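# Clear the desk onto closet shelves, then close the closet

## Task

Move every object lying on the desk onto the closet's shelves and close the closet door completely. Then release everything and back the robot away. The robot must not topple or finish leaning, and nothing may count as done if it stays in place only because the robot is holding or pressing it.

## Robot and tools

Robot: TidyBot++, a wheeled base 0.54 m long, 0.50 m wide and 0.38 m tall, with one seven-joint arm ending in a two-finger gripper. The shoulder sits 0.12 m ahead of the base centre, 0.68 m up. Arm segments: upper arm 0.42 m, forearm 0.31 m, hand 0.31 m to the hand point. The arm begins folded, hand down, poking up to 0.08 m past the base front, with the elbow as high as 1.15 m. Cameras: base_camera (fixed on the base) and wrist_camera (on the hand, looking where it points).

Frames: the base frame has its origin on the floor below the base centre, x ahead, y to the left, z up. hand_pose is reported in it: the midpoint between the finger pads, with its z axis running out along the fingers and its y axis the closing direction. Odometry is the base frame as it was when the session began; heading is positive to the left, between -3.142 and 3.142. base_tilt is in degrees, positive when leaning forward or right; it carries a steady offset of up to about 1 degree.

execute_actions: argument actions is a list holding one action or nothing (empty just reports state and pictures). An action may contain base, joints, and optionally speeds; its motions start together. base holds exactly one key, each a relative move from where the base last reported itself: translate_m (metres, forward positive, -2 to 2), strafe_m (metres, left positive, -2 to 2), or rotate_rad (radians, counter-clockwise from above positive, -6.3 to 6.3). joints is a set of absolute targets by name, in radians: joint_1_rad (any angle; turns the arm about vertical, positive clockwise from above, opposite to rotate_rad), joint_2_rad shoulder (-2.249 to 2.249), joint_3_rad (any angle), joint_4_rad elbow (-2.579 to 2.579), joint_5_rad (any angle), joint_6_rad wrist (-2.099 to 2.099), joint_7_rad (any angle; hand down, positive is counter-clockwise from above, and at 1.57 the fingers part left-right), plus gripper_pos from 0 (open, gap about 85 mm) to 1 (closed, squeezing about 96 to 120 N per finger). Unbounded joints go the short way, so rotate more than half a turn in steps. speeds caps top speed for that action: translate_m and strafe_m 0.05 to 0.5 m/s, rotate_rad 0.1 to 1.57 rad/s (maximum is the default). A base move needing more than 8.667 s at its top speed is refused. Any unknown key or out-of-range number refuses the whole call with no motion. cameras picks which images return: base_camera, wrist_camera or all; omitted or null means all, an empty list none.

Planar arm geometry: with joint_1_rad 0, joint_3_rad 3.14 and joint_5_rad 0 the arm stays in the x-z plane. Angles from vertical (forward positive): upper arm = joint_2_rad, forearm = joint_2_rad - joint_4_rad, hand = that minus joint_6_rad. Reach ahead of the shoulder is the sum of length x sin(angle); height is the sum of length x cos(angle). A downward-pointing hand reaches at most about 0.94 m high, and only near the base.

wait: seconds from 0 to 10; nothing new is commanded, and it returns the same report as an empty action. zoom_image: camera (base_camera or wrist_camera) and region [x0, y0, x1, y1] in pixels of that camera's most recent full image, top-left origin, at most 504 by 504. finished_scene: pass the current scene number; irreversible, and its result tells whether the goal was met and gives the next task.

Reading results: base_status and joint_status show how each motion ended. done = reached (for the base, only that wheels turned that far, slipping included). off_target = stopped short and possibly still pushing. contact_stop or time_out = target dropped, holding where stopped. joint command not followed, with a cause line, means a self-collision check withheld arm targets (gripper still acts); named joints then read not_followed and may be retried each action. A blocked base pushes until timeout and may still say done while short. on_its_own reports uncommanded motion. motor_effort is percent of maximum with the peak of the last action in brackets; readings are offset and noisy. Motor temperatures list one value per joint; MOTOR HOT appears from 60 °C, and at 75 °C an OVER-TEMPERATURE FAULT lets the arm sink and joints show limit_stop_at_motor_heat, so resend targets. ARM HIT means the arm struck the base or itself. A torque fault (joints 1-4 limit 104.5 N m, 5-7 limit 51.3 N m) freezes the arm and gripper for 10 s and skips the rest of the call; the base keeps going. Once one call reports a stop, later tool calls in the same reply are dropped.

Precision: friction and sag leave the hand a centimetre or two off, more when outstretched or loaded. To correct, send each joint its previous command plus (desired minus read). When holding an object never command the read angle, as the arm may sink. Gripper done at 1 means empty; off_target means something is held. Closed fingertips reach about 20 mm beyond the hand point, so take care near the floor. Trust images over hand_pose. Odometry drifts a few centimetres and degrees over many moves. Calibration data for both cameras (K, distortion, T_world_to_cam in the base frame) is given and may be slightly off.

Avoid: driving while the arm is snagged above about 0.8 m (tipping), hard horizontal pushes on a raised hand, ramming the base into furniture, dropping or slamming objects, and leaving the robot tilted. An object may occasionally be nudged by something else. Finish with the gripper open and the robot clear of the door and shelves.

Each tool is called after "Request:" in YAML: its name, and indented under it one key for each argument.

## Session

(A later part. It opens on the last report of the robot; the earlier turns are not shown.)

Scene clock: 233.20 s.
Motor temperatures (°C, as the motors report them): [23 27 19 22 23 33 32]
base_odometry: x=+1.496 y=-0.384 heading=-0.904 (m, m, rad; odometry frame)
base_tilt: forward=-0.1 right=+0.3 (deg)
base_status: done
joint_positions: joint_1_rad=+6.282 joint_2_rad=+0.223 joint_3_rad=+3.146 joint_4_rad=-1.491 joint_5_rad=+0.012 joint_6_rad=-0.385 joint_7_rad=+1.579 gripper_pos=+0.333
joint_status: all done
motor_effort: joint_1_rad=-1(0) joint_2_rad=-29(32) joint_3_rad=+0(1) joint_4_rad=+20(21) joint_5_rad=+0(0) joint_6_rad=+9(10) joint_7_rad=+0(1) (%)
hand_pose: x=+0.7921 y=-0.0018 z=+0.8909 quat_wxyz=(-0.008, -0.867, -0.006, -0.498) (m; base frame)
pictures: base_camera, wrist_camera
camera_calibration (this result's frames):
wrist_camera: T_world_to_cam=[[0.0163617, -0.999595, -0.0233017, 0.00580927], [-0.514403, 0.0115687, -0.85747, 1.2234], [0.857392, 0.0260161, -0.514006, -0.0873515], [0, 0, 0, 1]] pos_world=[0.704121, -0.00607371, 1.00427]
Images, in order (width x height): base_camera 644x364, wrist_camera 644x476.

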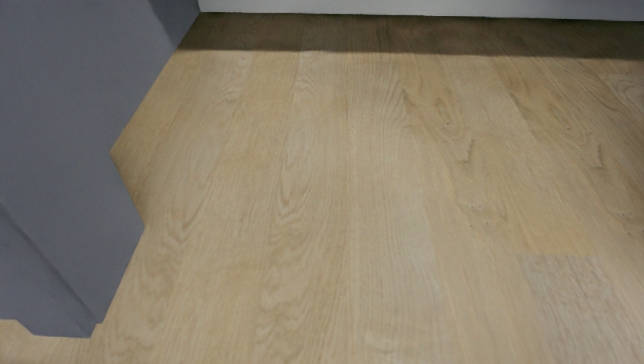

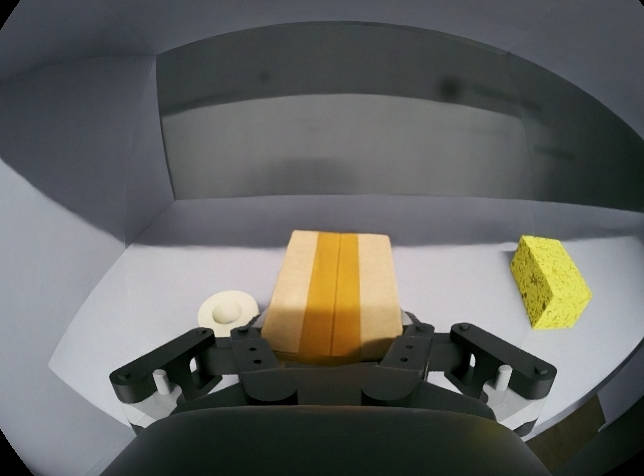

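Request:
execute_actions:
  actions:
    - {"base":{"translate_m":0.05},"joints":{"joint_1_rad":0.08}}
  cameras: []

Request:
execute_actions:
  actions:
    - {"joints":{"joint_2_rad":0.28}}
  cameras: []

Request:
execute_actions:
  actions:
    - {"joints":{"gripper_pos":0.05}}
  cameras: []

Request:
execute_actions:
  actions:
    - {"base":{"translate_m":-0.36},"joints":{"joint_2_rad":0.24}}
  cameras: ["wrist_camera"]

Request:
execute_actions:
  actions:
    - {"joints":{"joint_2_rad":-0.35,"joint_4_rad":-2.13,"joint_6_rad":0.35,"joint_1_rad":0.04,"gripper_pos":1}}
  cameras: []

Request:
execute_actions:
  actions:
    - {"base":{"strafe_m":-0.34}}

Scene clock: 239.47 s.
Motor temperatures (°C, as the motors report them): [23 27 19 22 23 33 32]
base_odometry: x=+1.527 y=-0.423 heading=-0.903 (m, m, rad; odometry frame)
base_tilt: forward=-0.1 right=+0.3 (deg)
base_status: done
joint_positions: joint_1_rad=+6.351 joint_2_rad=+0.222 joint_3_rad=+3.146 joint_4_rad=-1.491 joint_5_rad=+0.012 joint_6_rad=-0.384 joint_7_rad=+1.579 gripper_pos=+0.333
joint_status: all done
motor_effort: joint_1_rad=-1(2) joint_2_rad=-29(32) joint_3_rad=+0(1) joint_4_rad=+19(20) joint_5_rad=-1(0) joint_6_rad=+9(9) joint_7_rad=-1(1) (%)
hand_pose: x=+0.7903 y=-0.0484 z=+0.8915 quat_wxyz=(-0.025, -0.866, +0.024, -0.498) (m; base frame)
pictures: none
No camera images: the call's "cameras" was empty. Leave "cameras" out to get every camera's image.

Scene clock: 240.33 s.
Motor temperatures (°C, as the motors report them): [23 27 19 22 23 33 32]
base_odometry: x=+1.527 y=-0.423 heading=-0.904 (m, m, rad; odometry frame)
base_tilt: forward=-0.1 right=+0.3 (deg)
base_status: not commanded
joint_positions: joint_1_rad=+6.351 joint_2_rad=+0.277 joint_3_rad=+3.146 joint_4_rad=-1.491 joint_5_rad=+0.012 joint_6_rad=-0.379 joint_7_rad=+1.579 gripper_pos=+0.334
joint_status: all done
motor_effort: joint_1_rad=-1(1) joint_2_rad=-31(32) joint_3_rad=+0(1) joint_4_rad=+19(19) joint_5_rad=+0(1) joint_6_rad=+9(9) joint_7_rad=+0(1) (%)
hand_pose: x=+0.8018 y=-0.0492 z=+0.8558 quat_wxyz=(-0.024, -0.878, +0.024, -0.477) (m; base frame)
pictures: none
No camera images: the call's "cameras" was empty. Leave "cameras" out to get every camera's image.

Scene clock: 241.40 s.
Motor temperatures (°C, as the motors report them): [23 27 19 22 23 33 32]
base_odometry: x=+1.527 y=-0.423 heading=-0.904 (m, m, rad; odometry frame)
base_tilt: forward=-0.1 right=+0.3 (deg)
base_status: not commanded
joint_positions: joint_1_rad=+6.351 joint_2_rad=+0.277 joint_3_rad=+3.146 joint_4_rad=-1.491 joint_5_rad=+0.012 joint_6_rad=-0.379 joint_7_rad=+1.579 gripper_pos=+0.050
joint_status: all done
motor_effort: joint_1_rad=-1(0) joint_2_rad=-30(31) joint_3_rad=+0(1) joint_4_rad=+18(18) joint_5_rad=-1(0) joint_6_rad=+8(9) joint_7_rad=-1(1) (%)
hand_pose: x=+0.8018 y=-0.0492 z=+0.8558 quat_wxyz=(-0.024, -0.878, +0.024, -0.477) (m; base frame)
pictures: none
No camera images: the call's "cameras" was empty. Leave "cameras" out to get every camera's image.

Scene clock: 243.60 s.
Motor temperatures (°C, as the motors report them): [23 27 19 22 23 33 32]
base_odometry: x=+1.304 y=-0.140 heading=-0.903 (m, m, rad; odometry frame)
base_tilt: forward=-0.1 right=+0.3 (deg)
base_status: done
joint_positions: joint_1_rad=+6.352 joint_2_rad=+0.238 joint_3_rad=+3.146 joint_4_rad=-1.491 joint_5_rad=+0.012 joint_6_rad=-0.378 joint_7_rad=+1.579 gripper_pos=+0.050
joint_status: all done
motor_effort: joint_1_rad=-1(5) joint_2_rad=-29(35) joint_3_rad=-1(3) joint_4_rad=+19(19) joint_5_rad=+0(1) joint_6_rad=+8(9) joint_7_rad=+0(1) (%)
hand_pose: x=+0.7947 y=-0.0491 z=+0.8821 quat_wxyz=(-0.025, -0.869, +0.024, -0.494) (m; base frame)
pictures: wrist_camera
camera_calibration (this result's frames):
wrist_camera: T_world_to_cam=[[-0.053608, -0.99829, -0.0233185, 0.0139519], [-0.519957, 0.0478429, -0.852851, 1.21988], [0.852508, -0.0335951, -0.521633, -0.0851987], [0, 0, 0, 1]] pos_world=[0.707668, -0.047297, 0.996262]
Images, in order (width x height): wrist_camera 644x476.

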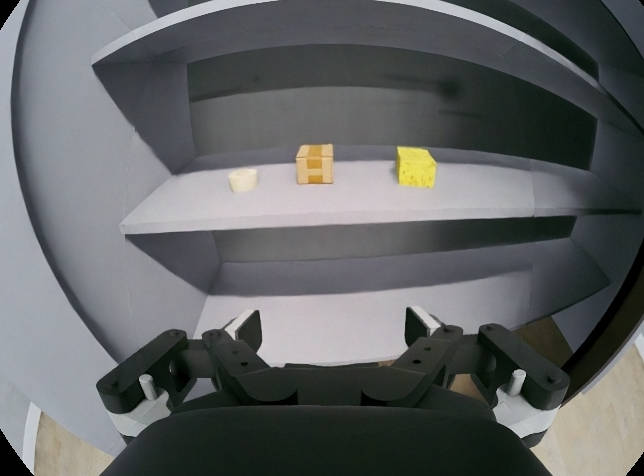

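Scene clock: 245.50 s.
Motor temperatures (°C, as the motors report them): [23 27 19 22 23 33 32]
base_odometry: x=+1.304 y=-0.140 heading=-0.903 (m, m, rad; odometry frame)
base_tilt: forward=-0.2 right=+0.3 (deg)
base_status: not commanded
joint_positions: joint_1_rad=+6.348 joint_2_rad=-0.344 joint_3_rad=+3.146 joint_4_rad=-2.111 joint_5_rad=+0.012 joint_6_rad=+0.308 joint_7_rad=+1.579 gripper_pos=+0.999
joint_status: all done
motor_effort: joint_1_rad=-1(1) joint_2_rad=-9(30) joint_3_rad=+0(0) joint_4_rad=+18(19) joint_5_rad=+0(1) joint_6_rad=+9(10) joint_7_rad=-1(1) (%)
hand_pose: x=+0.5938 y=-0.0309 z=+1.0512 quat_wxyz=(-0.031, -0.666, +0.016, -0.745) (m; base frame)
pictures: none
No camera images: the call's "cameras" was empty. Leave "cameras" out to get every camera's image.

Scene clock: 247.53 s.
Motor temperatures (°C, as the motors report them): [23 27 19 22 23 33 32]
base_odometry: x=+1.037 y=-0.351 heading=-0.903 (m, m, rad; odometry frame)
base_tilt: forward=-0.1 right=+0.3 (deg)
base_status: done
joint_positions: joint_1_rad=+6.344 joint_2_rad=-0.344 joint_3_rad=+3.148 joint_4_rad=-2.112 joint_5_rad=+0.012 joint_6_rad=+0.309 joint_7_rad=+1.579 gripper_pos=+0.999
joint_status: not commanded
motor_effort: joint_1_rad=-1(1) joint_2_rad=-10(9) joint_3_rad=+0(3) joint_4_rad=+19(19) joint_5_rad=+0(0) joint_6_rad=+10(10) joint_7_rad=-1(1) (%)
hand_pose: x=+0.5939 y=-0.0298 z=+1.0511 quat_wxyz=(-0.030, -0.666, +0.015, -0.745) (m; base frame)
pictures: base_camera, wrist_camera
camera_calibration (this result's frames):
wrist_camera: T_world_to_cam=[[-0.0283748, -0.99956, -0.0086721, -0.00402782], [0.0988346, 0.00582765, -0.995087, 1.03943], [0.994699, -0.0290925, 0.0986257, -0.561462], [0, 0, 0, 1]] pos_world=[0.45564, -0.0264178, 1.08966]
Images, in order (width x height): base_camera 644x364, wrist_camera 644x476.

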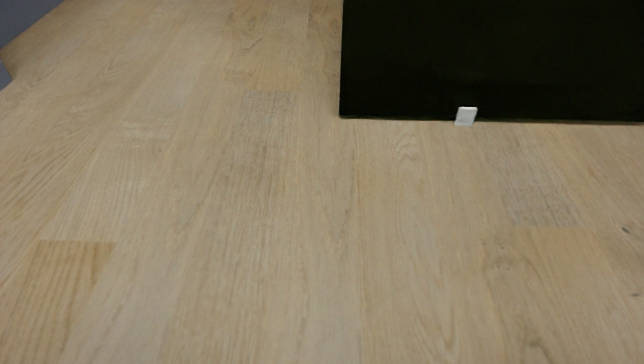

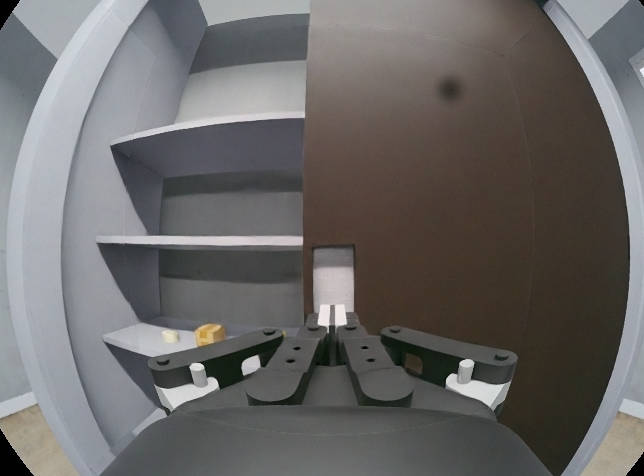

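Request:
execute_actions:
  actions:
    - {"base":{"translate_m":0.115},"speeds":{"translate_m":0.12},"joints":{"joint_1_rad":0.088}}
  cameras: ["wrist_camera"]

Request:
execute_actions:
  actions:
    - {"base":{"strafe_m":0.5},"speeds":{"strafe_m":0.18}}

Scene clock: 252.50 s.
Motor temperatures (°C, as the motors report them): [23 27 19 22 23 33 32]
base_odometry: x=+1.108 y=-0.441 heading=-0.904 (m, m, rad; odometry frame)
base_tilt: forward=-0.1 right=+0.3 (deg)
base_status: done
joint_positions: joint_1_rad=+6.360 joint_2_rad=-0.347 joint_3_rad=+3.147 joint_4_rad=-2.113 joint_5_rad=+0.012 joint_6_rad=+0.309 joint_7_rad=+1.579 gripper_pos=+0.999
joint_status: all done
motor_effort: joint_1_rad=-1(1) joint_2_rad=-9(12) joint_3_rad=+0(1) joint_4_rad=+19(20) joint_5_rad=-1(0) joint_6_rad=+9(10) joint_7_rad=-1(1) (%)
hand_pose: x=+0.5922 y=-0.0374 z=+1.0522 quat_wxyz=(-0.036, -0.665, +0.020, -0.746) (m; base frame)
pictures: wrist_camera
camera_calibration (this result's frames):
wrist_camera: T_world_to_cam=[[-0.0444045, -0.998977, -0.00855824, -0.00219452], [0.101688, 0.00400249, -0.994808, 1.03869], [0.993825, -0.0450442, 0.101406, -0.563085], [0, 0, 0, 1]] pos_world=[0.453888, -0.0317133, 1.09038]
Images, in order (width x height): wrist_camera 644x476.

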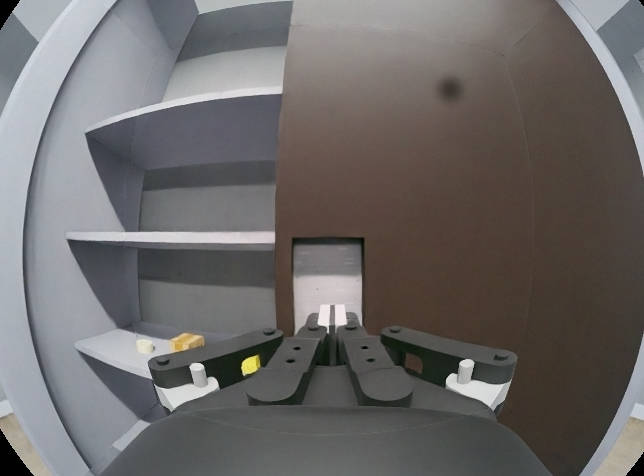

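Scene clock: 256.03 s.
Motor temperatures (°C, as the motors report them): [23 27 19 22 23 33 32]
base_odometry: x=+1.501 y=-0.132 heading=-0.904 (m, m, rad; odometry frame)
base_tilt: forward=-0.2 right=+0.3 (deg)
base_status: done
joint_positions: joint_1_rad=+6.386 joint_2_rad=-0.358 joint_3_rad=+3.143 joint_4_rad=-2.120 joint_5_rad=+0.012 joint_6_rad=+0.310 joint_7_rad=+1.579 gripper_pos=+0.999
joint_status: not commanded
motor_effort: joint_1_rad=+0(13) joint_2_rad=-4(11) joint_3_rad=+1(15) joint_4_rad=+20(22) joint_5_rad=+0(4) joint_6_rad=+9(10) joint_7_rad=-1(1) (%)
hand_pose: x=+0.5868 y=-0.0465 z=+1.0530 quat_wxyz=(-0.045, -0.663, +0.027, -0.746) (m; base frame)
pictures: base_camera, wrist_camera
camera_calibration (this result's frames):
wrist_camera: T_world_to_cam=[[-0.0657598, -0.997811, -0.00696135, -0.000637746], [0.105839, -0.0000377841, -0.994383, 1.03697], [0.992207, -0.0661272, 0.10561, -0.562714], [0, 0, 0, 1]] pos_world=[0.448535, -0.0378079, 1.09057]
Images, in order (width x height): base_camera 644x364, wrist_camera 644x476.

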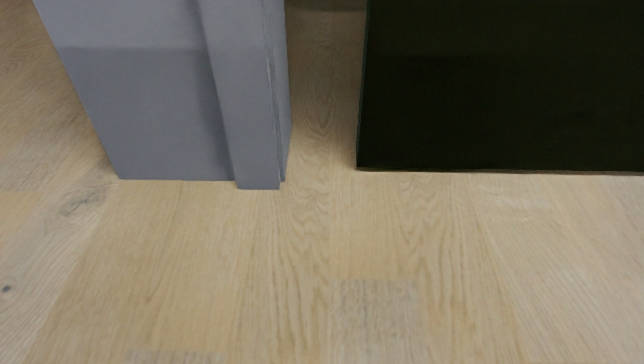

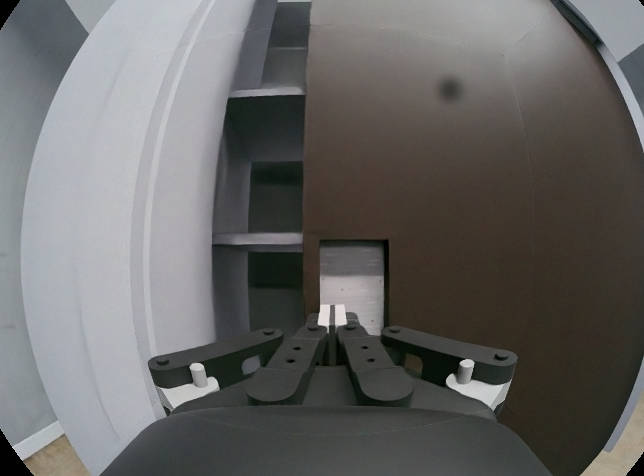

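Request:
execute_actions:
  actions:
    - {"joints":{"joint_1_rad":-0.06}}
  cameras: []

Request:
execute_actions:
  actions:
    - {"base":{"strafe_m":0.055},"speeds":{"strafe_m":0.05}}

Scene clock: 260.07 s.
Motor temperatures (°C, as the motors report them): [23 27 19 22 23 33 32]
base_odometry: x=+1.501 y=-0.132 heading=-0.904 (m, m, rad; odometry frame)
base_tilt: forward=-0.2 right=+0.3 (deg)
base_status: not commanded
joint_positions: joint_1_rad=+6.258 joint_2_rad=-0.364 joint_3_rad=+3.167 joint_4_rad=-2.124 joint_5_rad=+0.012 joint_6_rad=+0.310 joint_7_rad=+1.579 gripper_pos=+0.999
joint_status: all done
motor_effort: joint_1_rad=-3(9) joint_2_rad=-3(3) joint_3_rad=-3(10) joint_4_rad=+20(22) joint_5_rad=+0(2) joint_6_rad=+9(11) joint_7_rad=-1(2) (%)
hand_pose: x=+0.5873 y=+0.0001 z=+1.0532 quat_wxyz=(-0.002, -0.663, -0.005, -0.748) (m; base frame)
pictures: none
No camera images: the call's "cameras" was empty. Leave "cameras" out to get every camera's image.

Scene clock: 261.90 s.
Motor temperatures (°C, as the motors report them): [23 27 19 22 23 33 32]
base_odometry: x=+1.544 y=-0.098 heading=-0.904 (m, m, rad; odometry frame)
base_tilt: forward=-0.1 right=+0.3 (deg)
base_status: done
joint_positions: joint_1_rad=+6.259 joint_2_rad=-0.365 joint_3_rad=+3.185 joint_4_rad=-2.125 joint_5_rad=+0.012 joint_6_rad=+0.310 joint_7_rad=+1.579 gripper_pos=+0.999
joint_status: not commanded
motor_effort: joint_1_rad=-10(11) joint_2_rad=-2(4) joint_3_rad=-11(12) joint_4_rad=+22(22) joint_5_rad=+2(2) joint_6_rad=+11(11) joint_7_rad=-1(1) (%)
hand_pose: x=+0.5869 y=-0.0105 z=+1.0532 quat_wxyz=(-0.007, -0.663, +0.003, -0.748) (m; base frame)
pictures: base_camera, wrist_camera
camera_calibration (this result's frames):
wrist_camera: T_world_to_cam=[[0.0225141, -0.999506, -0.0219359, -0.000811418], [0.107369, 0.024232, -0.993924, 1.03608], [0.993964, 0.0200221, 0.107862, -0.562938], [0, 0, 0, 1]] pos_world=[0.448316, -0.014646, 1.09048]
Images, in order (width x height): base_camera 644x364, wrist_camera 644x476.

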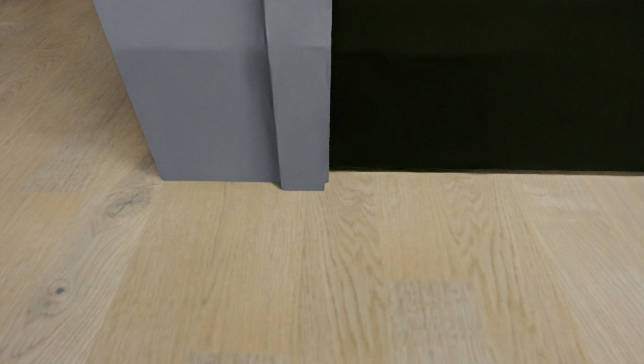

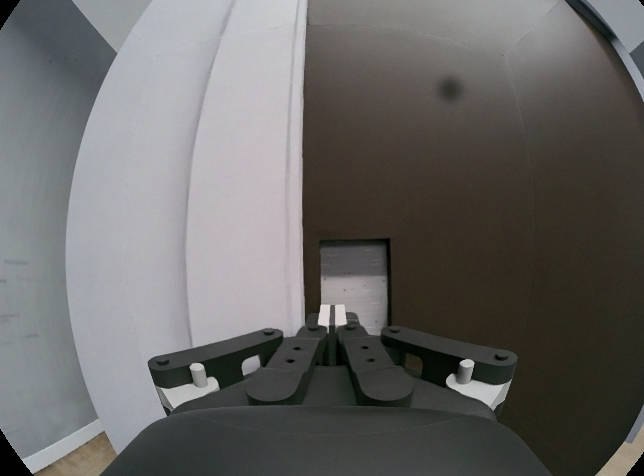

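Request:
execute_actions:
  actions:
    - {"base":{"translate_m":-0.55},"joints":{"joint_1_rad":-0.01}}

Scene clock: 265.90 s.
Motor temperatures (°C, as the motors report them): [23 27 19 22 23 33 32]
base_odometry: x=+1.204 y=+0.334 heading=-0.904 (m, m, rad; odometry frame)
base_tilt: forward=-0.2 right=+0.3 (deg)
base_status: done
joint_positions: joint_1_rad=+6.266 joint_2_rad=-0.350 joint_3_rad=+3.149 joint_4_rad=-2.123 joint_5_rad=+0.012 joint_6_rad=+0.312 joint_7_rad=+1.579 gripper_pos=+0.999
joint_status: all done
motor_effort: joint_1_rad=-1(8) joint_2_rad=-9(12) joint_3_rad=+0(9) joint_4_rad=+19(22) joint_5_rad=-1(2) joint_6_rad=+9(10) joint_7_rad=-1(1) (%)
hand_pose: x=+0.5921 y=+0.0065 z=+1.0480 quat_wxyz=(-0.001, -0.667, -0.011, -0.745) (m; base frame)
pictures: base_camera, wrist_camera
camera_calibration (this result's frames):
wrist_camera: T_world_to_cam=[[0.0485715, -0.998775, -0.00946812, -0.0124739], [0.0961852, 0.0141124, -0.995263, 1.03803], [0.994178, 0.0474307, 0.0967528, -0.556587], [0, 0, 0, 1]] pos_world=[0.454109, -0.000708327, 1.08684]
Images, in order (width x height): base_camera 644x364, wrist_camera 644x476.

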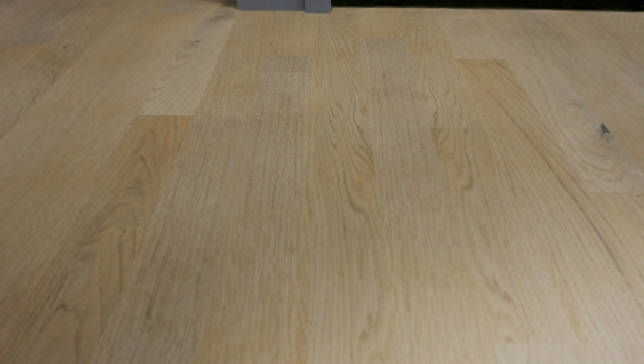

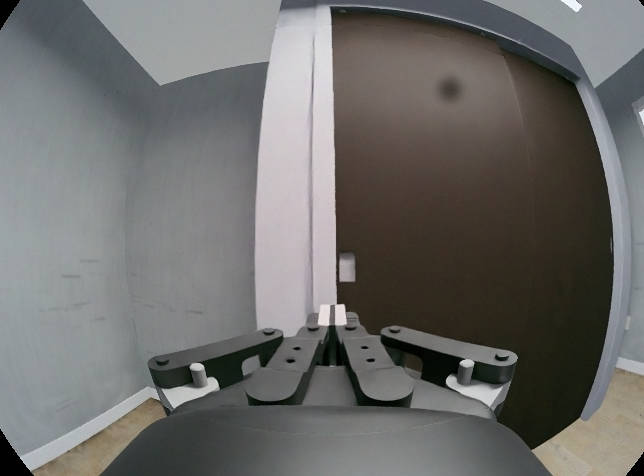

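Request:
finished_scene:
  scene: 2

The scene is finished: the task was done.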